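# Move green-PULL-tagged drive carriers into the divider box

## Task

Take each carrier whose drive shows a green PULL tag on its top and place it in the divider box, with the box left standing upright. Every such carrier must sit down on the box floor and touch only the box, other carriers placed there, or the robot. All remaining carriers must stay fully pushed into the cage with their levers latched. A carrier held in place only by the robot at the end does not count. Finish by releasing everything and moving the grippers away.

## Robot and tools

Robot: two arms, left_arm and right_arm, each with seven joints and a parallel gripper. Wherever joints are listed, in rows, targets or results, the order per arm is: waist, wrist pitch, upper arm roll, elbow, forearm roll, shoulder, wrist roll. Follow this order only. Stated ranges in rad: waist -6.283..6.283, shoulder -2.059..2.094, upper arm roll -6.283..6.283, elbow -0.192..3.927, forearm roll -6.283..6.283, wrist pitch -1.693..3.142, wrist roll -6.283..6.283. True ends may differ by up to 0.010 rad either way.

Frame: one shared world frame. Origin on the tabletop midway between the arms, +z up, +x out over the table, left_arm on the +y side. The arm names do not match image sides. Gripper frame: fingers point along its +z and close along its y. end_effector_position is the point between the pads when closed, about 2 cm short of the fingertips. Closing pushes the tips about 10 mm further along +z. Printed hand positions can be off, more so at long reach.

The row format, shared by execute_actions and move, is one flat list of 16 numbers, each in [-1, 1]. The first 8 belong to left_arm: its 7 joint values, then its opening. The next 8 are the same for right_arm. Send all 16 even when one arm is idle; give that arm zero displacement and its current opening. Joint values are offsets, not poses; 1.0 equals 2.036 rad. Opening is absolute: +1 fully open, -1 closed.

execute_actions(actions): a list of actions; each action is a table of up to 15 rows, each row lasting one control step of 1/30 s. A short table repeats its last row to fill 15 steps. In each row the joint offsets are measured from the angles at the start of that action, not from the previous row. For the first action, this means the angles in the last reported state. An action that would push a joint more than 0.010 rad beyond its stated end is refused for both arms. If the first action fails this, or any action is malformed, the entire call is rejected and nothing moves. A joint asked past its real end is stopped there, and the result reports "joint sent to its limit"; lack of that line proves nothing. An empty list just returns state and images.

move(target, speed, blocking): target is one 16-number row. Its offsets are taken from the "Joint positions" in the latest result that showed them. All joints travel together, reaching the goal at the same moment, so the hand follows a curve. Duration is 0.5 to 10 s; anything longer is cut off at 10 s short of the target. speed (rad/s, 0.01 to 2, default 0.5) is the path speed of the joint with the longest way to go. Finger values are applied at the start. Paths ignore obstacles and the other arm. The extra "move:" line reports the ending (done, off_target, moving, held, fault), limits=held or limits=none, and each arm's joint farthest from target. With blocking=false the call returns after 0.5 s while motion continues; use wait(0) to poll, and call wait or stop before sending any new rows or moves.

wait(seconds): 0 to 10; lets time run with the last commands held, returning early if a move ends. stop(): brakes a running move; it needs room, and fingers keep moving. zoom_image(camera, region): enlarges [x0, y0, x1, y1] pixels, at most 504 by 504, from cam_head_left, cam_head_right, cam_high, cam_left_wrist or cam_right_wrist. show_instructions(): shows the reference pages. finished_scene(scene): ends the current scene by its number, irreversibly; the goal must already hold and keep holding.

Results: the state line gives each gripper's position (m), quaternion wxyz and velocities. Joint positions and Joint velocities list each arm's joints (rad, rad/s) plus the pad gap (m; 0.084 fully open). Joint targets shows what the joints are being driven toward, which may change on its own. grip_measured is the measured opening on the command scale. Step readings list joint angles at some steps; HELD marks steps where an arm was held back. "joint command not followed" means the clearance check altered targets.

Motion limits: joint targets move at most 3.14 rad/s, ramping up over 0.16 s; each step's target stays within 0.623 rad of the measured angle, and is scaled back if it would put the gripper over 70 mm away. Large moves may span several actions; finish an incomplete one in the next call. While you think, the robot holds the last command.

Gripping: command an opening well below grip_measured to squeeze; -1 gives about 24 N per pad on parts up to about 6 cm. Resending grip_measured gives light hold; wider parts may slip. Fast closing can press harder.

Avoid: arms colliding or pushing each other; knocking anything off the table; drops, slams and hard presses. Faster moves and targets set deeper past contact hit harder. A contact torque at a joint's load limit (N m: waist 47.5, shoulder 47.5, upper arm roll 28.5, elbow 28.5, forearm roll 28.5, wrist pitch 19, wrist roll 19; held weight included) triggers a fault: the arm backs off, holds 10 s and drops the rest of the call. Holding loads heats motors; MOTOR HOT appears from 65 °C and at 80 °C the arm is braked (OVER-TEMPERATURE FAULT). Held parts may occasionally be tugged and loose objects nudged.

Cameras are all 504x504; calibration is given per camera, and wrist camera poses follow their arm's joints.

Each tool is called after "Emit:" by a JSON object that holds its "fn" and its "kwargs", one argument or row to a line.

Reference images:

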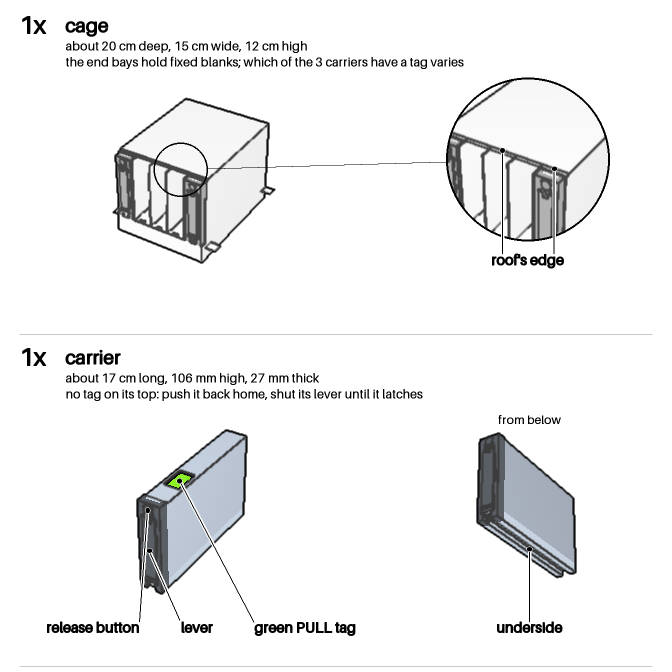

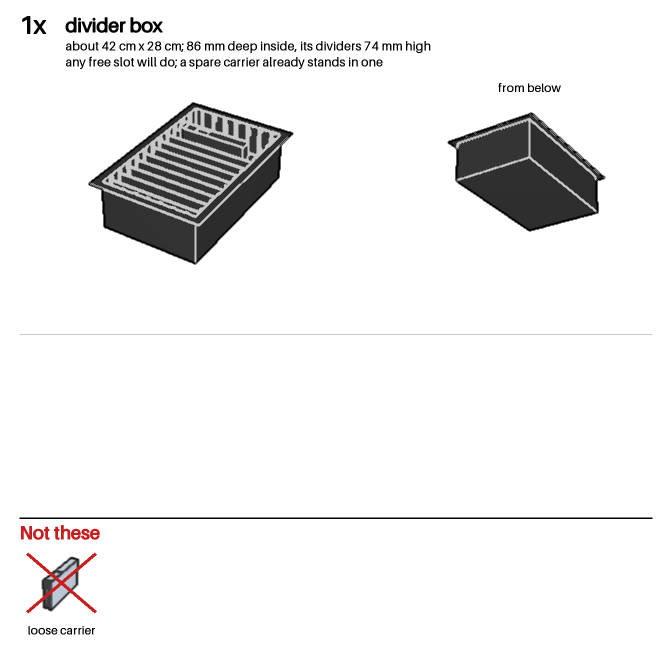

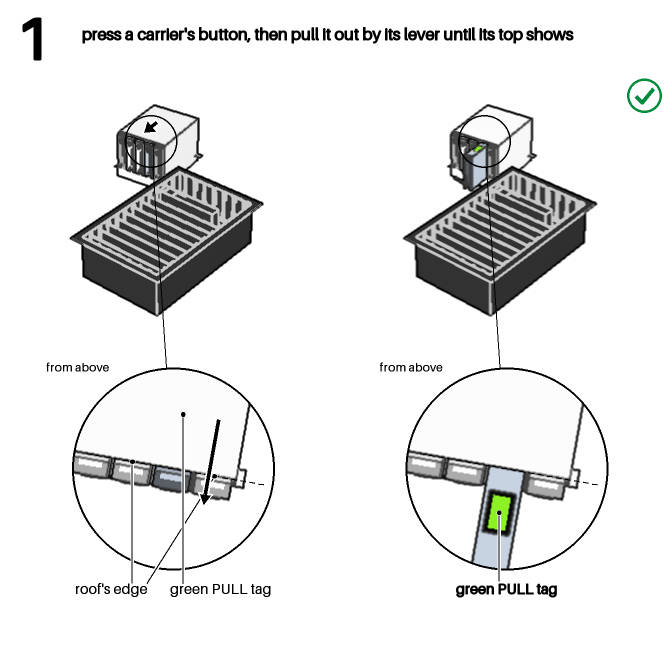

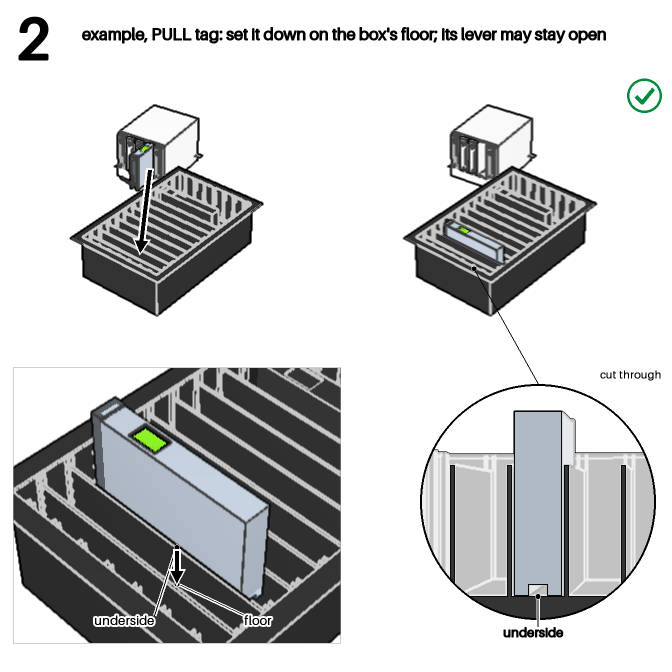

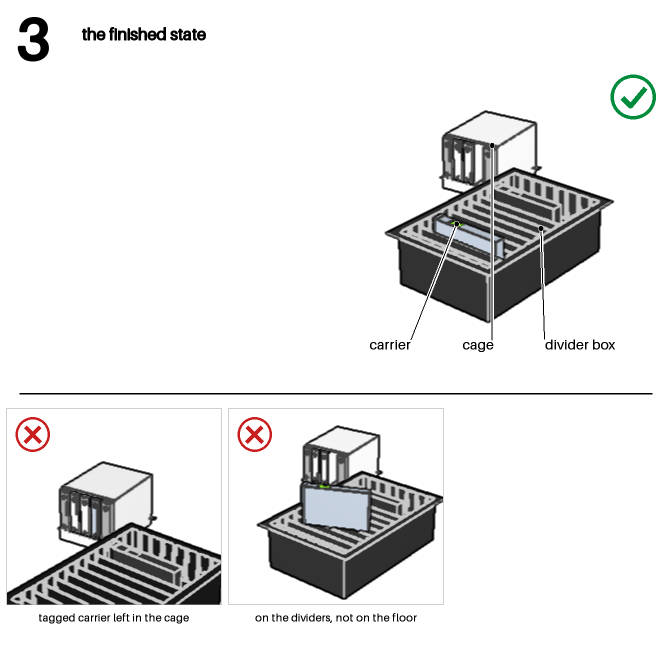

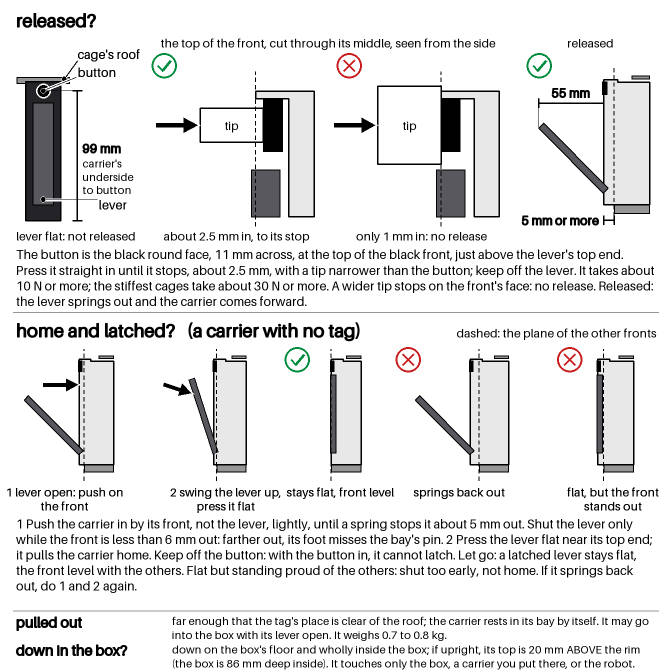

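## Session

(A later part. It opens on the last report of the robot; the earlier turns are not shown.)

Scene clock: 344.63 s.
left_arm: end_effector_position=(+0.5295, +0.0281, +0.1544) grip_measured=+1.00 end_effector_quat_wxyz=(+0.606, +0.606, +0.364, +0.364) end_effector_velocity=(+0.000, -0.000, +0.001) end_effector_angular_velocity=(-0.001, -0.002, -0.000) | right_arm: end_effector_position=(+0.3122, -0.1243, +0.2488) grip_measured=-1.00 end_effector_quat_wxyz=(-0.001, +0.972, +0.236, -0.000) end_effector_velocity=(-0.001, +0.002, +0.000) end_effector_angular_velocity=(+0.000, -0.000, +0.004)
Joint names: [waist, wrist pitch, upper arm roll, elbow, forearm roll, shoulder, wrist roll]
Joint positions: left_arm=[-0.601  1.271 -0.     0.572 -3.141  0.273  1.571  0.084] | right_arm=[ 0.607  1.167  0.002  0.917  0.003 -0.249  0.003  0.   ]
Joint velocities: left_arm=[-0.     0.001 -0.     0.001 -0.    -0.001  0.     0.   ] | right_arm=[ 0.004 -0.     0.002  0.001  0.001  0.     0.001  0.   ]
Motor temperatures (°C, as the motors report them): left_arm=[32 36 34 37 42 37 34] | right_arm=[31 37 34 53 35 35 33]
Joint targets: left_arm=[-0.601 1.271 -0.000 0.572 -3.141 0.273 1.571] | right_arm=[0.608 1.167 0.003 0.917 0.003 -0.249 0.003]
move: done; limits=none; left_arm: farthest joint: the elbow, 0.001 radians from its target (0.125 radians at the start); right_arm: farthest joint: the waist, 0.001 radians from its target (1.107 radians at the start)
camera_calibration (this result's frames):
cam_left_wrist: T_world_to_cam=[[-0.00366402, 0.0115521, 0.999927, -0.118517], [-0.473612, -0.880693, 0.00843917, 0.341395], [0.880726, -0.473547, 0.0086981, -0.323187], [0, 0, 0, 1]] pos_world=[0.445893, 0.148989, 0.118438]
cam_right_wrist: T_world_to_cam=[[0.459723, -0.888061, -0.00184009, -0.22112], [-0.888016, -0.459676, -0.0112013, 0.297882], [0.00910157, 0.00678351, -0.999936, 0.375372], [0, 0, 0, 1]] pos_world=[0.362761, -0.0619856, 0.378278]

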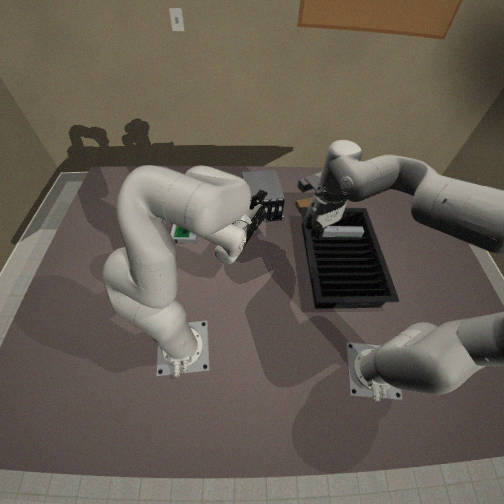

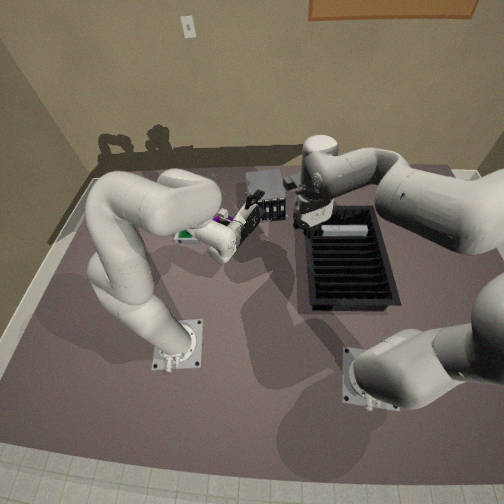

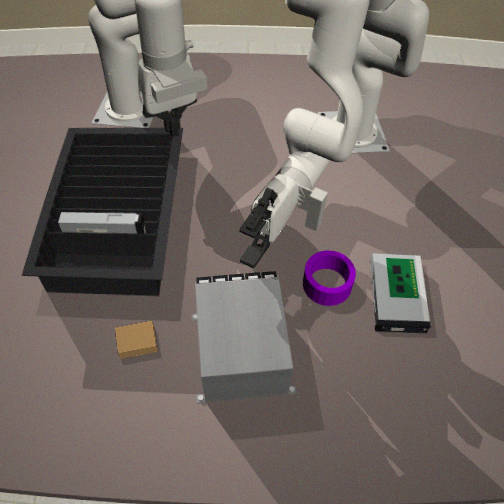

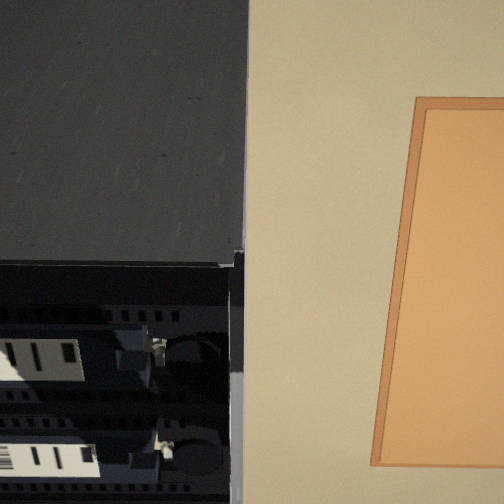

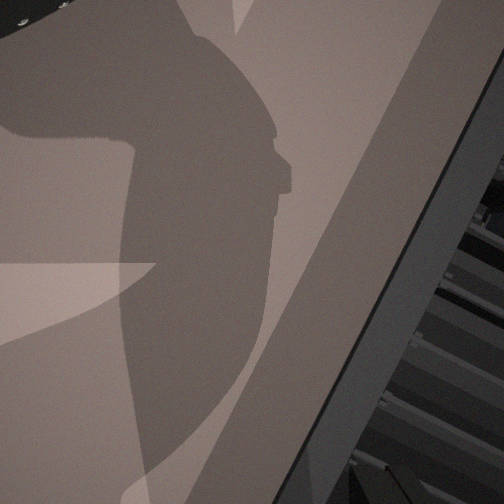

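Emit:
{"fn": "move", "kwargs": {
  "target": [0,0,0,0,0,0,0,1, 0,-0.9352,0,-0.2435,0,0.2198,0,-1],
  "speed": 1.0
}}

Scene clock: 360.07 s.
left_arm: end_effector_position=(+0.5295, +0.0281, +0.1544) grip_measured=+1.00 end_effector_quat_wxyz=(+0.606, +0.606, +0.364, +0.364) end_effector_velocity=(-0.000, -0.000, -0.000) end_effector_angular_velocity=(+0.001, +0.001, -0.000) | right_arm: end_effector_position=(+0.4106, -0.0742, +0.1452) grip_measured=-1.00 end_effector_quat_wxyz=(-0.110, +0.862, +0.208, +0.449) end_effector_velocity=(-0.000, +0.000, -0.000) end_effector_angular_velocity=(+0.000, -0.001, +0.001)
Joint names: [waist, wrist pitch, upper arm roll, elbow, forearm roll, shoulder, wrist roll]
Joint positions: left_arm=[-0.601  1.271 -0.     0.572 -3.141  0.273  1.571  0.084] | right_arm=[ 0.607 -0.737  0.002  0.422  0.003  0.198  0.003  0.   ]
Joint velocities: left_arm=[ 0.001 -0.001 -0.001 -0.001  0.    -0.     0.001  0.   ] | right_arm=[ 0.    -0.002 -0.    -0.001 -0.001  0.001  0.     0.   ]
Motor temperatures (°C, as the motors report them): left_arm=[32 36 34 39 42 37 34] | right_arm=[31 37 34 53 35 35 33]
Joint targets: left_arm=[-0.601 1.271 -0.000 0.572 -3.141 0.273 1.571] | right_arm=[0.607 -0.737 0.002 0.422 0.003 0.199 0.003]
move: done; limits=none; left_arm: farthest joint: the waist, 0.000 radians from its target (0.000 radians at the start); right_arm: farthest joint: the elbow, 0.001 radians from its target (0.496 radians at the start)
camera_calibration (this result's frames):
cam_left_wrist: T_world_to_cam=[[-0.00366427, 0.0115521, 0.999927, -0.118517], [-0.473612, -0.880693, 0.00843904, 0.341395], [0.880726, -0.473547, 0.00869832, -0.323187], [0, 0, 0, 1]] pos_world=[0.445893, 0.148989, 0.118438]
cam_right_wrist: T_world_to_cam=[[0.459039, -0.888413, -0.00220929, -0.221737], [-0.501639, -0.25714, -0.825977, 0.381792], [0.733241, 0.380264, -0.5637, -0.0624428], [0, 0, 0, 1]] pos_world=[0.339093, -0.0750756, 0.279662]

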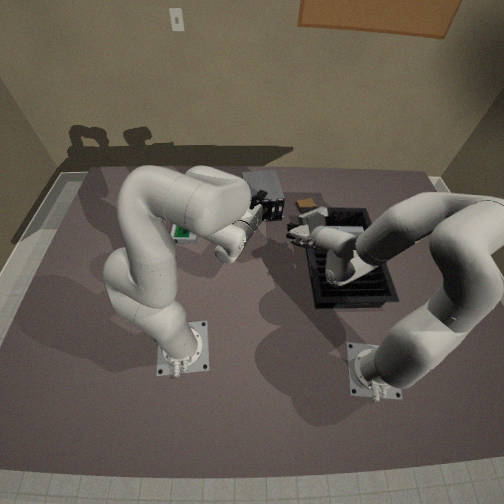

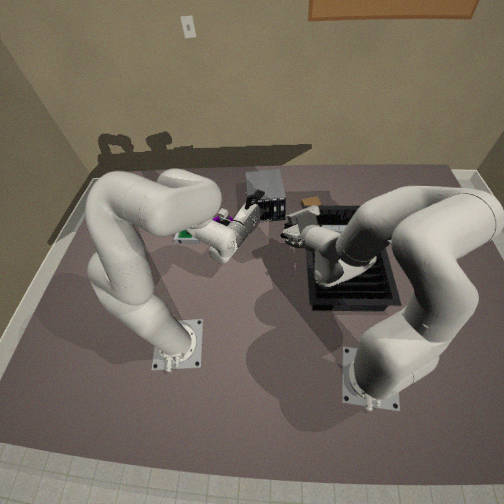

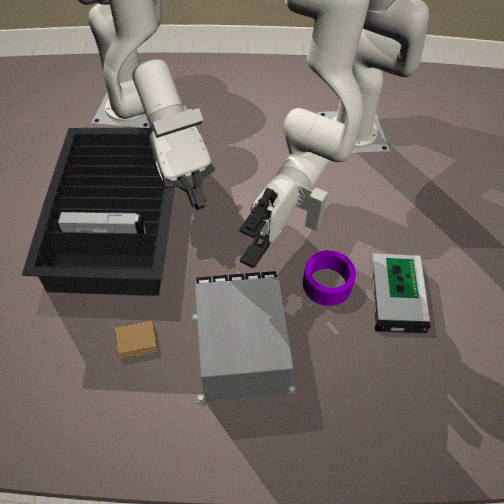

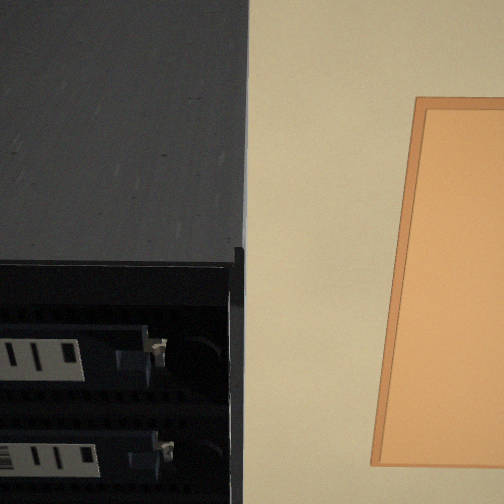

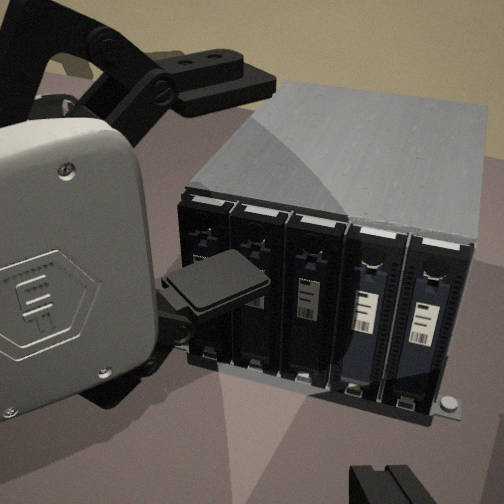

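Emit:
{"fn": "zoom_image", "kwargs": {
  "camera": "cam_right_wrist",
  "region": [150, 180, 330, 340]
}}

Region (150, 180, 330, 340) of cam_right_wrist's 504x504 image, scaled by 2.800, with more detail than that image has.

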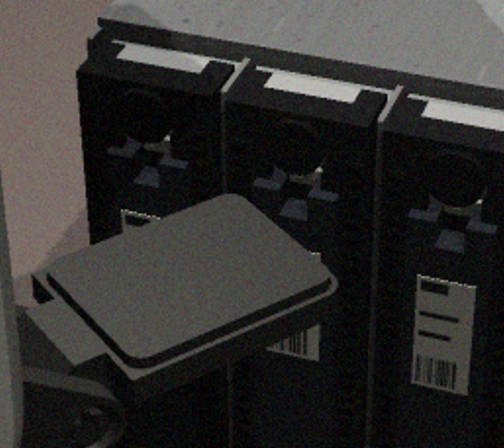

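Emit:
{"fn": "move", "kwargs": {
  "target": [0.004985,-0.00605,0,0.01422,0,0.00817,0,1, 0,0,0,0,0,0,0,-1],
  "speed": 0.1
}}

Emit:
{"fn": "zoom_image", "kwargs": {
  "camera": "cam_right_wrist",
  "region": [190, 190, 310, 300]
}}

Scene clock: 396.00 s.
left_arm: end_effector_position=(+0.5392, +0.0293, +0.1543) grip_measured=+1.00 end_effector_quat_wxyz=(+0.604, +0.604, +0.367, +0.367) end_effector_velocity=(+0.001, +0.000, +0.000) end_effector_angular_velocity=(+0.000, -0.001, +0.001) | right_arm: end_effector_position=(+0.4106, -0.0742, +0.1452) grip_measured=-1.00 end_effector_quat_wxyz=(-0.110, +0.862, +0.208, +0.449) end_effector_velocity=(-0.000, +0.001, +0.000) end_effector_angular_velocity=(+0.001, -0.001, +0.002)
Joint names: [waist, wrist pitch, upper arm roll, elbow, forearm roll, shoulder, wrist roll]
Joint positions: left_arm=[-0.591  1.259 -0.     0.601 -3.141  0.29   1.571  0.084] | right_arm=[ 0.607 -0.737  0.002  0.422  0.003  0.198  0.003  0.   ]
Joint velocities: left_arm=[-0.    -0.001  0.001  0.003  0.     0.001  0.     0.   ] | right_arm=[ 0.002 -0.001  0.     0.     0.    -0.     0.001  0.   ]
Motor temperatures (°C, as the motors report them): left_arm=[32 36 34 39 42 37 34] | right_arm=[31 37 34 48 35 36 33]
Joint targets: left_arm=[-0.591 1.259 -0.000 0.601 -3.141 0.290 1.571] | right_arm=[0.607 -0.737 0.002 0.422 0.003 0.198 0.003]
move: done; limits=none; left_arm: farthest joint: the wrist pitch, 0.001 radians from its target (0.013 radians at the start); right_arm: farthest joint: the waist, 0.000 radians from its target (0.000 radians at the start)
camera_calibration (this result's frames):
cam_left_wrist: T_world_to_cam=[[-0.0037163, 0.0114933, 0.999927, -0.118426], [-0.464778, -0.885387, 0.00844937, 0.342454], [0.88542, -0.464712, 0.00863218, -0.333994], [0, 0, 0, 1]] pos_world=[0.45445, 0.149354, 0.118407]
cam_right_wrist: T_world_to_cam=[[0.459039, -0.888413, -0.00220915, -0.221737], [-0.50164, -0.257142, -0.825975, 0.381791], [0.733239, 0.380263, -0.563702, -0.0624421], [0, 0, 0, 1]] pos_world=[0.339093, -0.0750758, 0.279661]

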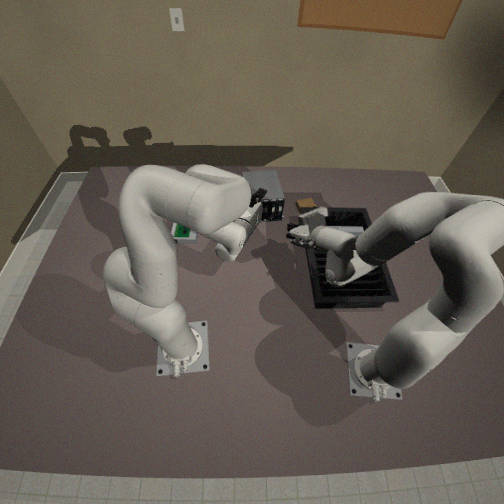

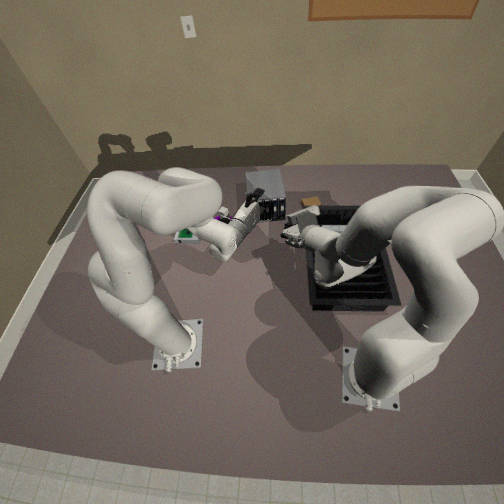

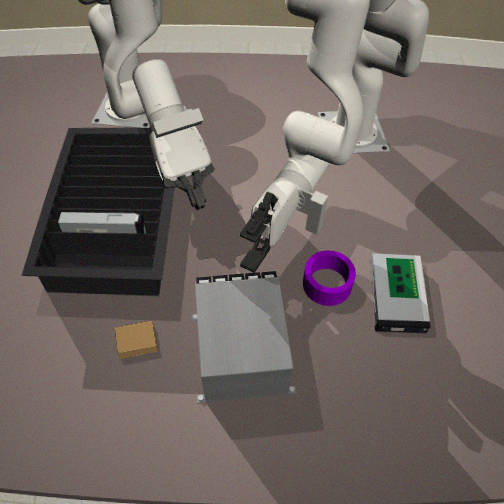

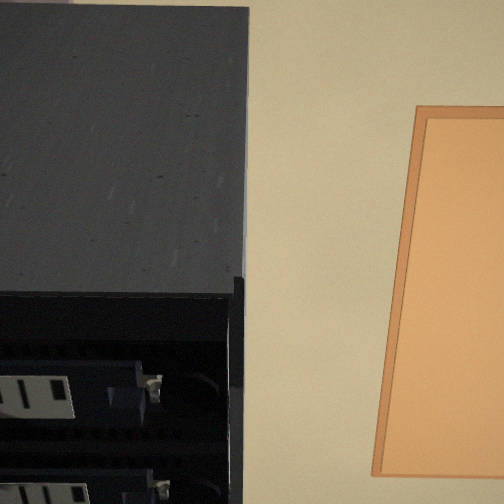

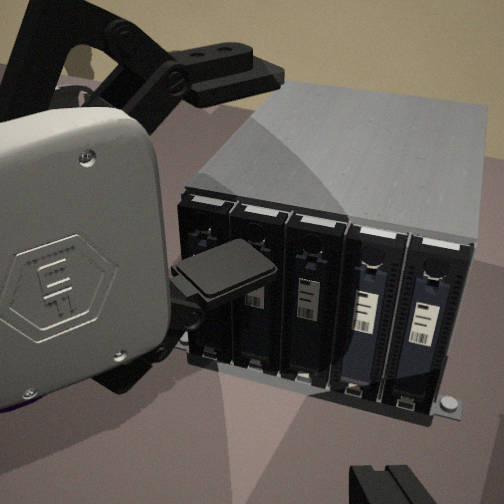

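Region (190, 190, 310, 300) of cam_right_wrist's 504x504 image, scaled by 4.200, with more detail than that image has; it fills the top 462 rows of this view, and the rest is white.

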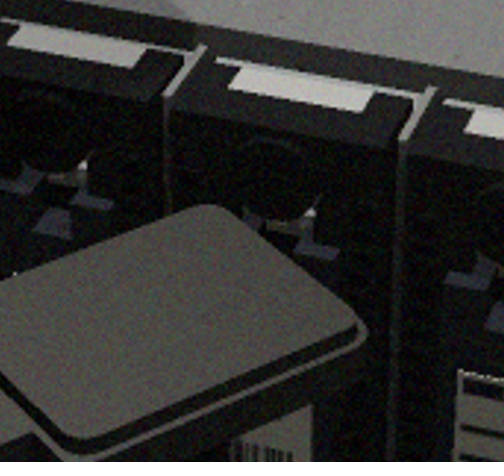

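Emit:
{"fn": "move", "kwargs": {
  "target": [-0.00162,-0.00458,0,0.01068,0,0.0061,0,1, 0,0,0,0,0,0,0,-1],
  "speed": 0.05
}}

Emit:
{"fn": "zoom_image", "kwargs": {
  "camera": "cam_right_wrist",
  "region": [190, 190, 310, 300]
}}

Scene clock: 423.47 s.
left_arm: end_effector_position=(+0.5437, +0.0249, +0.1543) grip_measured=+1.00 end_effector_quat_wxyz=(+0.604, +0.605, +0.366, +0.366) end_effector_velocity=(+0.001, +0.000, -0.000) end_effector_angular_velocity=(+0.000, +0.000, +0.001) | right_arm: end_effector_position=(+0.4106, -0.0742, +0.1452) grip_measured=-1.00 end_effector_quat_wxyz=(-0.110, +0.862, +0.208, +0.449) end_effector_velocity=(+0.001, -0.001, -0.000) end_effector_angular_velocity=(+0.000, +0.000, -0.003)
Joint names: [waist, wrist pitch, upper arm roll, elbow, forearm roll, shoulder, wrist roll]
Joint positions: left_arm=[-0.594  1.25  -0.     0.622 -3.141  0.302  1.571  0.084] | right_arm=[ 0.607 -0.737  0.002  0.422  0.003  0.198  0.003  0.   ]
Joint velocities: left_arm=[-0.    -0.001  0.002  0.002  0.     0.001 -0.     0.   ] | right_arm=[-0.002  0.001  0.     0.001  0.001  0.     0.     0.   ]
Motor temperatures (°C, as the motors report them): left_arm=[32 36 34 40 42 38 34] | right_arm=[31 38 34 47 35 36 33]
Joint targets: left_arm=[-0.594 1.250 -0.000 0.622 -3.141 0.302 1.571] | right_arm=[0.607 -0.737 0.002 0.422 0.003 0.198 0.003]
move: done; limits=none; left_arm: farthest joint: the shoulder, 0.001 radians from its target (0.013 radians at the start); right_arm: farthest joint: the waist, 0.000 radians from its target (0.000 radians at the start)
camera_calibration (this result's frames):
cam_left_wrist: T_world_to_cam=[[-0.00363836, 0.011481, 0.999927, -0.118376], [-0.467643, -0.883877, 0.00844698, 0.342162], [0.88391, -0.467578, 0.00858489, -0.339117], [0, 0, 0, 1]] pos_world=[0.459328, 0.145225, 0.118389]
cam_right_wrist: T_world_to_cam=[[0.45904, -0.888413, -0.00220915, -0.221737], [-0.50164, -0.257142, -0.825975, 0.381791], [0.733239, 0.380264, -0.563702, -0.062442], [0, 0, 0, 1]] pos_world=[0.339093, -0.0750757, 0.279661]

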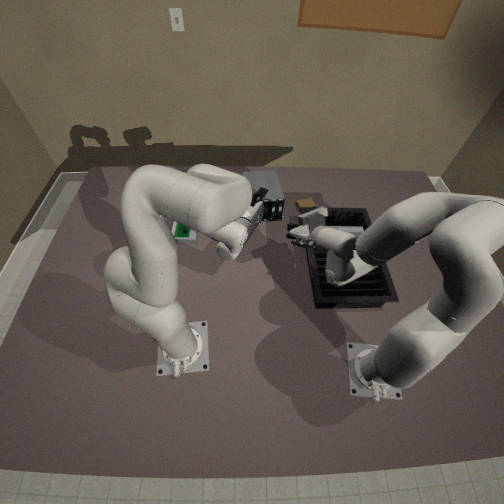

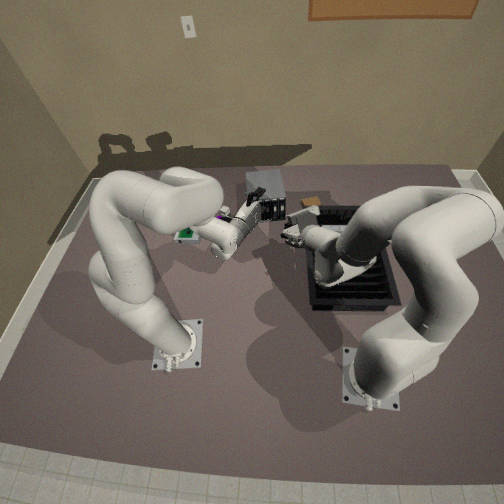

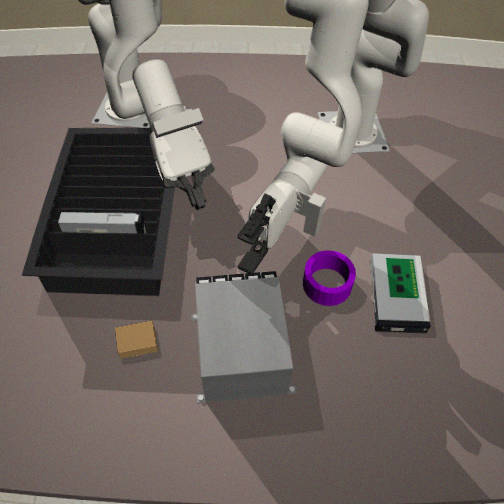

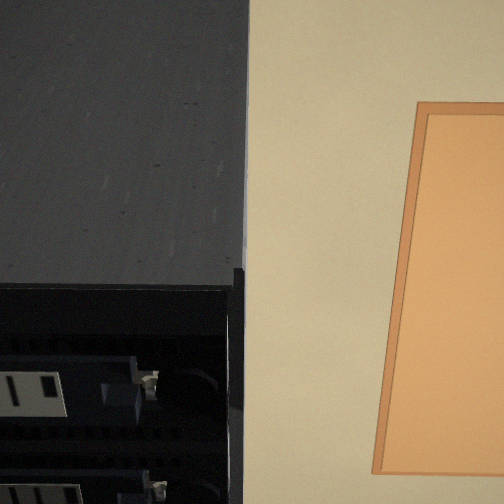

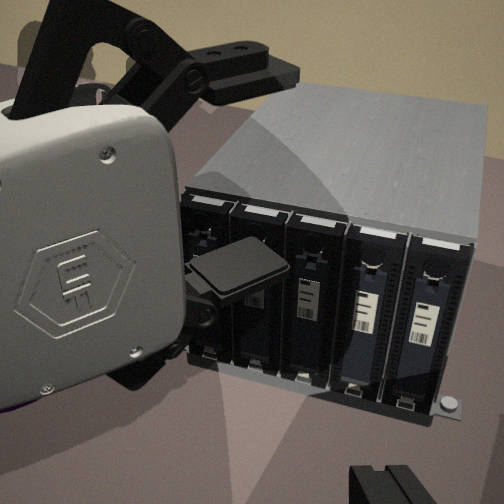

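Region (190, 190, 310, 300) of cam_right_wrist's 504x504 image, scaled by 4.200, with more detail than that image has; it fills the top 462 rows of this view, and the rest is white.

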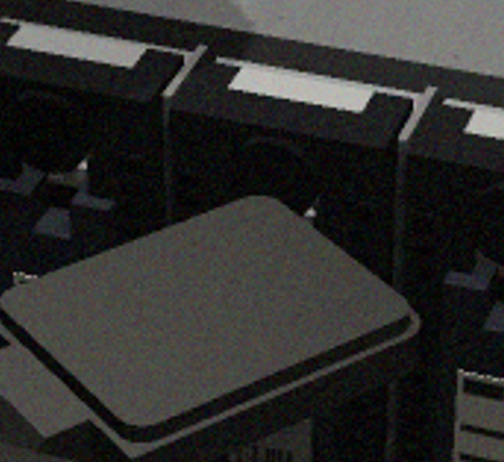

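Emit:
{"fn": "execute_actions", "kwargs": {
  "actions": []
}}

Scene clock: 444.90 s.
left_arm: end_effector_position=(+0.5438, +0.0249, +0.1543) grip_measured=+1.00 end_effector_quat_wxyz=(+0.605, +0.605, +0.366, +0.366) end_effector_velocity=(-0.001, -0.001, -0.001) end_effector_angular_velocity=(+0.001, +0.002, -0.001) | right_arm: end_effector_position=(+0.4106, -0.0742, +0.1452) grip_measured=-1.00 end_effector_quat_wxyz=(-0.110, +0.862, +0.208, +0.449) end_effector_velocity=(-0.000, -0.000, -0.001) end_effector_angular_velocity=(-0.001, +0.001, +0.001)
Joint names: [waist, wrist pitch, upper arm roll, elbow, forearm roll, shoulder, wrist roll]
Joint positions: left_arm=[-0.594  1.25  -0.     0.622 -3.141  0.302  1.571  0.084] | right_arm=[ 0.607 -0.737  0.002  0.422  0.003  0.198  0.003  0.   ]
Joint velocities: left_arm=[-0.    -0.002 -0.001  0.    -0.     0.    -0.     0.   ] | right_arm=[-0.001  0.001  0.    -0.    -0.002  0.    -0.     0.   ]
Motor temperatures (°C, as the motors report them): left_arm=[32 36 34 40 42 38 34] | right_arm=[31 38 34 47 35 36 33]
Joint targets: left_arm=[-0.594 1.250 -0.000 0.622 -3.141 0.302 1.571] | right_arm=[0.607 -0.737 0.002 0.422 0.003 0.198 0.003]
camera_calibration (this result's frames):
cam_left_wrist: T_world_to_cam=[[-0.00367827, 0.0115055, 0.999927, -0.118373], [-0.467694, -0.88385, 0.00844946, 0.342157], [0.883883, -0.467629, 0.0086321, -0.339195], [0, 0, 0, 1]] pos_world=[0.459397, 0.14516, 0.118401]
cam_right_wrist: T_world_to_cam=[[0.459039, -0.888413, -0.00220922, -0.221737], [-0.50164, -0.257141, -0.825975, 0.381791], [0.733239, 0.380263, -0.563702, -0.0624421], [0, 0, 0, 1]] pos_world=[0.339093, -0.0750758, 0.279661]

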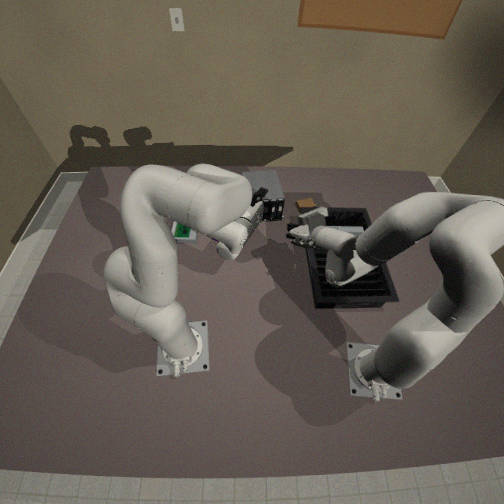

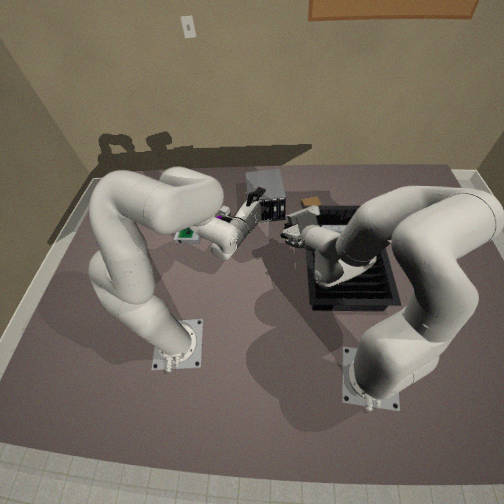

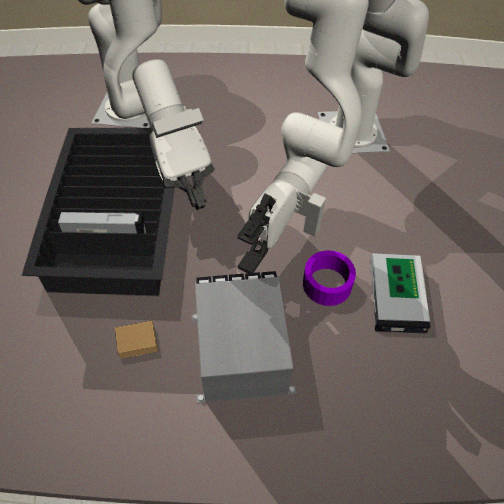

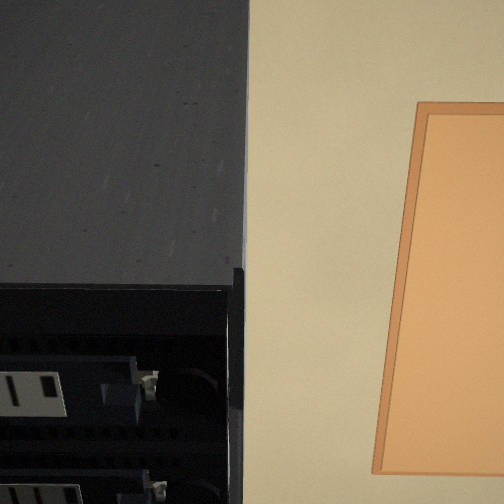

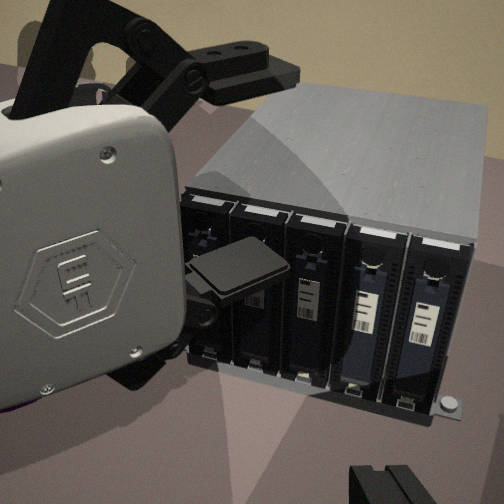

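Emit:
{"fn": "zoom_image", "kwargs": {
  "camera": "cam_right_wrist",
  "region": [170, 170, 350, 330]
}}

Region (170, 170, 350, 330) of cam_right_wrist's 504x504 image, scaled by 2.800, with more detail than that image has.

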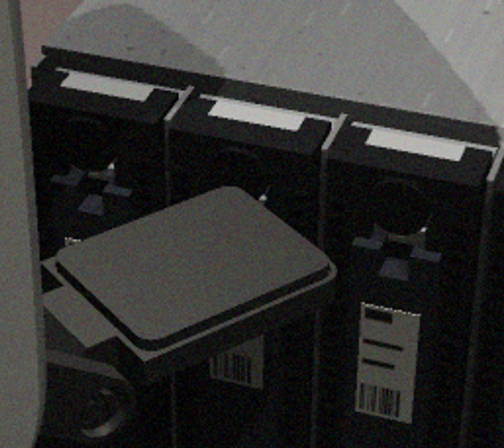

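Emit:
{"fn": "execute_actions", "kwargs": {
  "actions": [
    [[0.00145,-0.00033,0,0.00452,0,0.0042,0,1,0,0,0,0,0,0,0,-1]]
  ]
}}

Emit:
{"fn": "zoom_image", "kwargs": {
  "camera": "cam_right_wrist",
  "region": [170, 170, 350, 330]
}}

Scene clock: 461.93 s.
left_arm: end_effector_position=(+0.5467, +0.0252, +0.1533) grip_measured=+1.00 end_effector_quat_wxyz=(+0.604, +0.604, +0.367, +0.367) end_effector_velocity=(+0.000, +0.000, +0.000) end_effector_angular_velocity=(+0.000, -0.001, +0.000) | right_arm: end_effector_position=(+0.4106, -0.0742, +0.1452) grip_measured=-1.00 end_effector_quat_wxyz=(-0.110, +0.862, +0.208, +0.449) end_effector_velocity=(-0.000, -0.000, -0.000) end_effector_angular_velocity=(-0.000, +0.001, -0.001)
Joint names: [waist, wrist pitch, upper arm roll, elbow, forearm roll, shoulder, wrist roll]
Joint positions: left_arm=[-0.591  1.249 -0.     0.631 -3.141  0.31   1.571  0.084] | right_arm=[ 0.607 -0.737  0.002  0.422  0.003  0.198  0.003  0.   ]
Joint velocities: left_arm=[-0.     0.001  0.001  0.001 -0.     0.001  0.     0.   ] | right_arm=[-0.     0.     0.    -0.     0.001  0.    -0.     0.   ]
Motor temperatures (°C, as the motors report them): left_arm=[32 36 34 40 42 38 34] | right_arm=[31 38 34 47 35 36 33]
Joint targets: left_arm=[-0.591 1.249 -0.000 0.631 -3.141 0.310 1.571] | right_arm=[0.607 -0.737 0.002 0.422 0.003 0.198 0.003]
Step readings (joint positions):
0: left_arm=[-0.594 1.250 -0.000 0.622 -3.141 0.302 1.571] | right_arm=[0.607 -0.737 0.002 0.422 0.003 0.198 0.003]
1: left_arm=[-0.594 1.250 -0.000 0.622 -3.141 0.302 1.571] | right_arm=[0.607 -0.737 0.002 0.422 0.003 0.198 0.003]
2: left_arm=[-0.594 1.250 -0.000 0.623 -3.141 0.303 1.571] | right_arm=[0.607 -0.737 0.002 0.422 0.003 0.198 0.003]
4: left_arm=[-0.593 1.250 -0.000 0.627 -3.141 0.307 1.571] | right_arm=[0.607 -0.737 0.002 0.422 0.003 0.198 0.003]
8: left_arm=[-0.591 1.249 -0.000 0.631 -3.141 0.310 1.571] | right_arm=[0.607 -0.737 0.002 0.422 0.003 0.198 0.003]
15: Joint positions above
camera_calibration (this result's frames):
cam_left_wrist: T_world_to_cam=[[-0.00368798, 0.0114907, 0.999927, -0.117303], [-0.465137, -0.885198, 0.00845672, 0.342469], [0.885231, -0.465072, 0.00860933, -0.34239], [0, 0, 0, 1]] pos_world=[0.461957, 0.145265, 0.117346]
cam_right_wrist: T_world_to_cam=[[0.459039, -0.888413, -0.00220934, -0.221737], [-0.50164, -0.257141, -0.825975, 0.381791], [0.733239, 0.380263, -0.563702, -0.0624421], [0, 0, 0, 1]] pos_world=[0.339093, -0.0750758, 0.279661]

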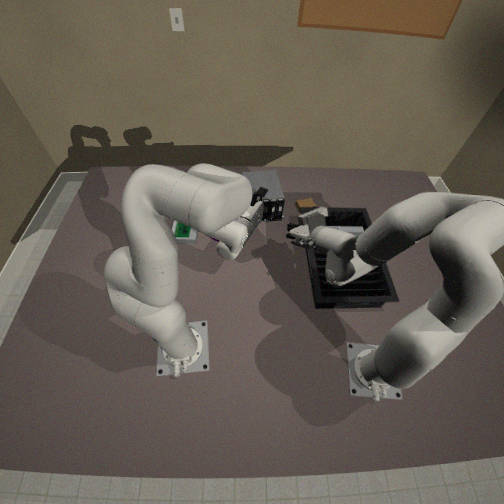

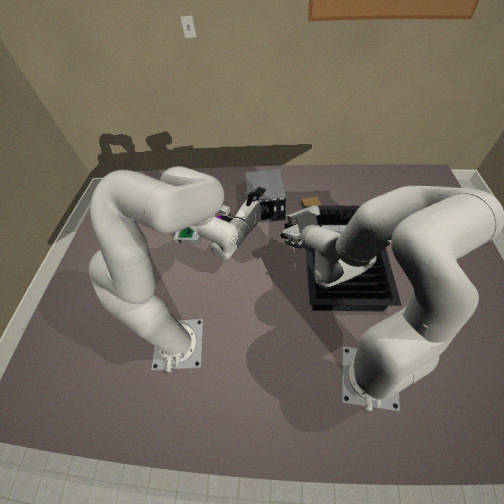

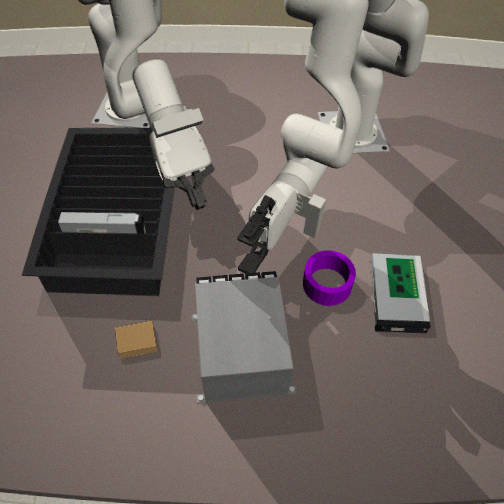

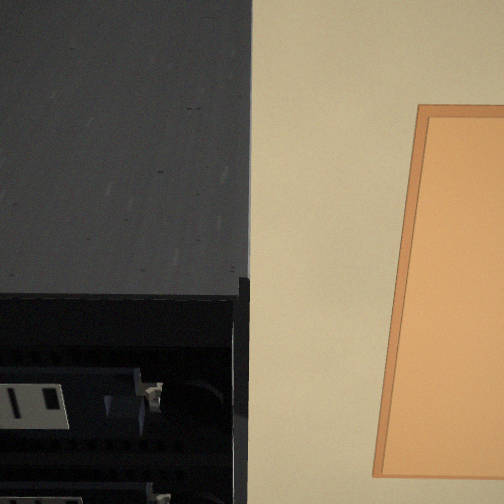

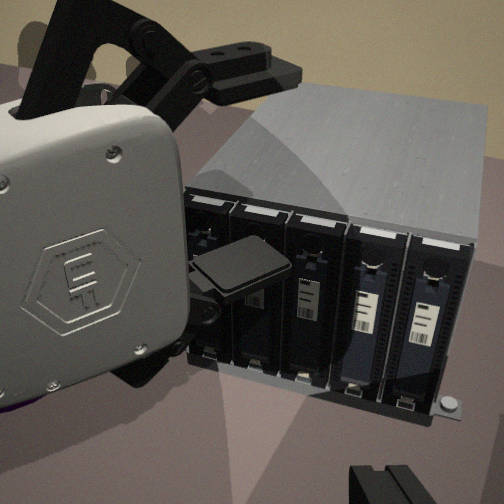

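Region (170, 170, 350, 330) of cam_right_wrist's 504x504 image, scaled by 2.800, with more detail than that image has.

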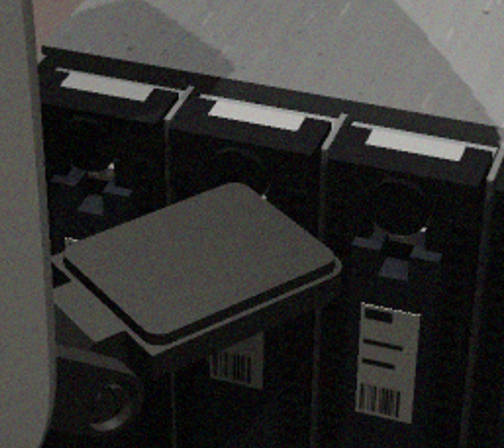

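Emit:
{"fn": "execute_actions", "kwargs": {
  "actions": [
    [[0.00145,-0.00185,0,0.00432,0,0.00247,0,1,0,0,0,0,0,0,0,-1]]
  ]
}}

Emit:
{"fn": "zoom_image", "kwargs": {
  "camera": "cam_right_wrist",
  "region": [200, 190, 320, 300]
}}

Scene clock: 467.63 s.
left_arm: end_effector_position=(+0.5488, +0.0250, +0.1526) grip_measured=+1.00 end_effector_quat_wxyz=(+0.603, +0.605, +0.368, +0.367) end_effector_velocity=(+0.001, -0.000, +0.000) end_effector_angular_velocity=(-0.001, -0.000, +0.001) | right_arm: end_effector_position=(+0.4106, -0.0742, +0.1452) grip_measured=-1.00 end_effector_quat_wxyz=(-0.110, +0.862, +0.208, +0.449) end_effector_velocity=(-0.000, +0.000, +0.000) end_effector_angular_velocity=(+0.000, -0.000, +0.000)
Joint names: [waist, wrist pitch, upper arm roll, elbow, forearm roll, shoulder, wrist roll]
Joint positions: left_arm=[-0.589  1.245 -0.001  0.639 -3.141  0.315  1.571  0.084] | right_arm=[ 0.607 -0.737  0.002  0.422  0.003  0.198  0.003  0.   ]
Joint velocities: left_arm=[ 0.001 -0.001 -0.     0.003 -0.     0.002 -0.     0.   ] | right_arm=[ 0.001 -0.    -0.    -0.     0.    -0.     0.     0.   ]
Motor temperatures (°C, as the motors report them): left_arm=[32 36 34 40 42 38 34] | right_arm=[31 38 34 47 35 36 33]
Joint targets: left_arm=[-0.588 1.245 -0.000 0.640 -3.141 0.315 1.571] | right_arm=[0.607 -0.737 0.002 0.422 0.003 0.198 0.003]
Step readings (joint positions):
0: left_arm=[-0.591 1.249 -0.000 0.631 -3.141 0.310 1.571] | right_arm=[0.607 -0.737 0.002 0.422 0.003 0.198 0.003]
1: left_arm=[-0.591 1.249 -0.000 0.631 -3.141 0.311 1.571] | right_arm=[0.607 -0.737 0.002 0.422 0.003 0.198 0.003]
2: left_arm=[-0.591 1.249 -0.000 0.632 -3.141 0.311 1.571] | right_arm=[0.607 -0.737 0.002 0.422 0.003 0.198 0.003]
4: left_arm=[-0.590 1.247 -0.001 0.636 -3.141 0.313 1.571] | right_arm=[0.607 -0.737 0.002 0.422 0.003 0.198 0.003]
8: left_arm=[-0.589 1.246 -0.001 0.638 -3.141 0.315 1.571] | right_arm=[0.607 -0.737 0.002 0.422 0.003 0.198 0.003]
15: Joint positions above
camera_calibration (this result's frames):
cam_left_wrist: T_world_to_cam=[[-0.00220909, 0.011075, 0.999936, -0.117473], [-0.464096, -0.885741, 0.00878496, 0.342612], [0.885782, -0.464047, 0.00709656, -0.344471], [0, 0, 0, 1]] pos_world=[0.463872, 0.144917, 0.1169]
cam_right_wrist: T_world_to_cam=[[0.459039, -0.888413, -0.00220945, -0.221737], [-0.50164, -0.257141, -0.825975, 0.381791], [0.733239, 0.380263, -0.563702, -0.0624421], [0, 0, 0, 1]] pos_world=[0.339093, -0.0750758, 0.279661]

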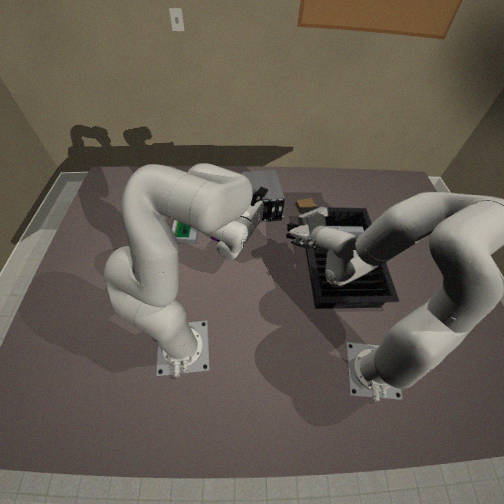

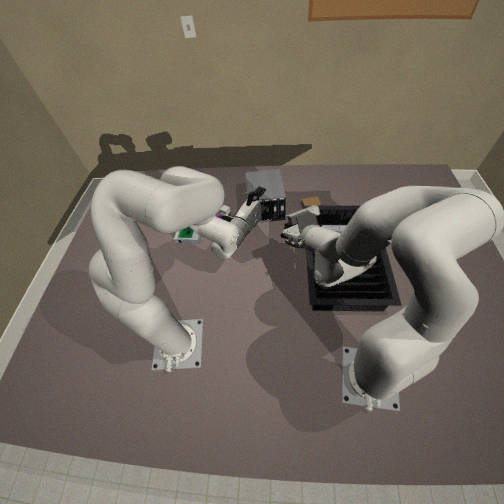

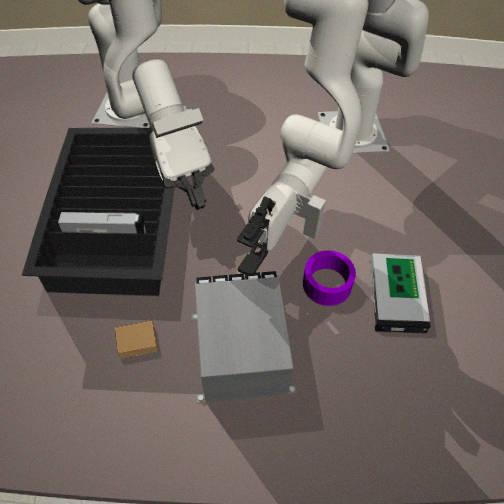

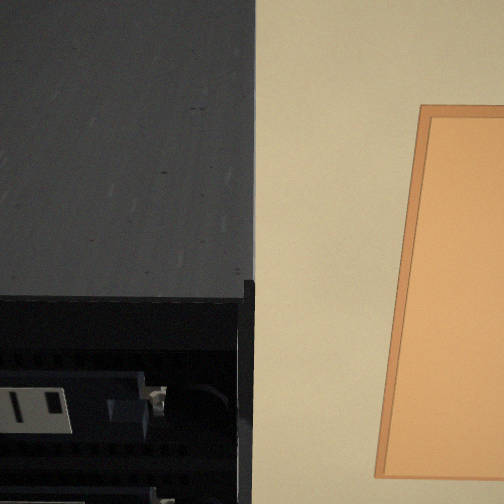

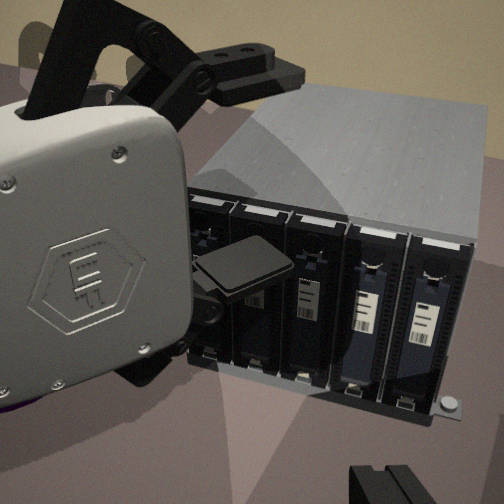

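Region (200, 190, 320, 300) of cam_right_wrist's 504x504 image, scaled by 4.200, with more detail than that image has; it fills the top 462 rows of this view, and the rest is white.

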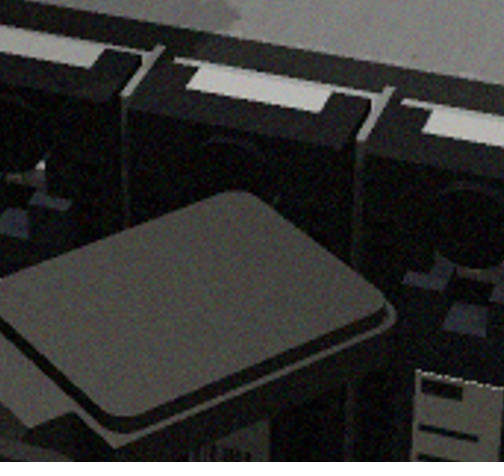

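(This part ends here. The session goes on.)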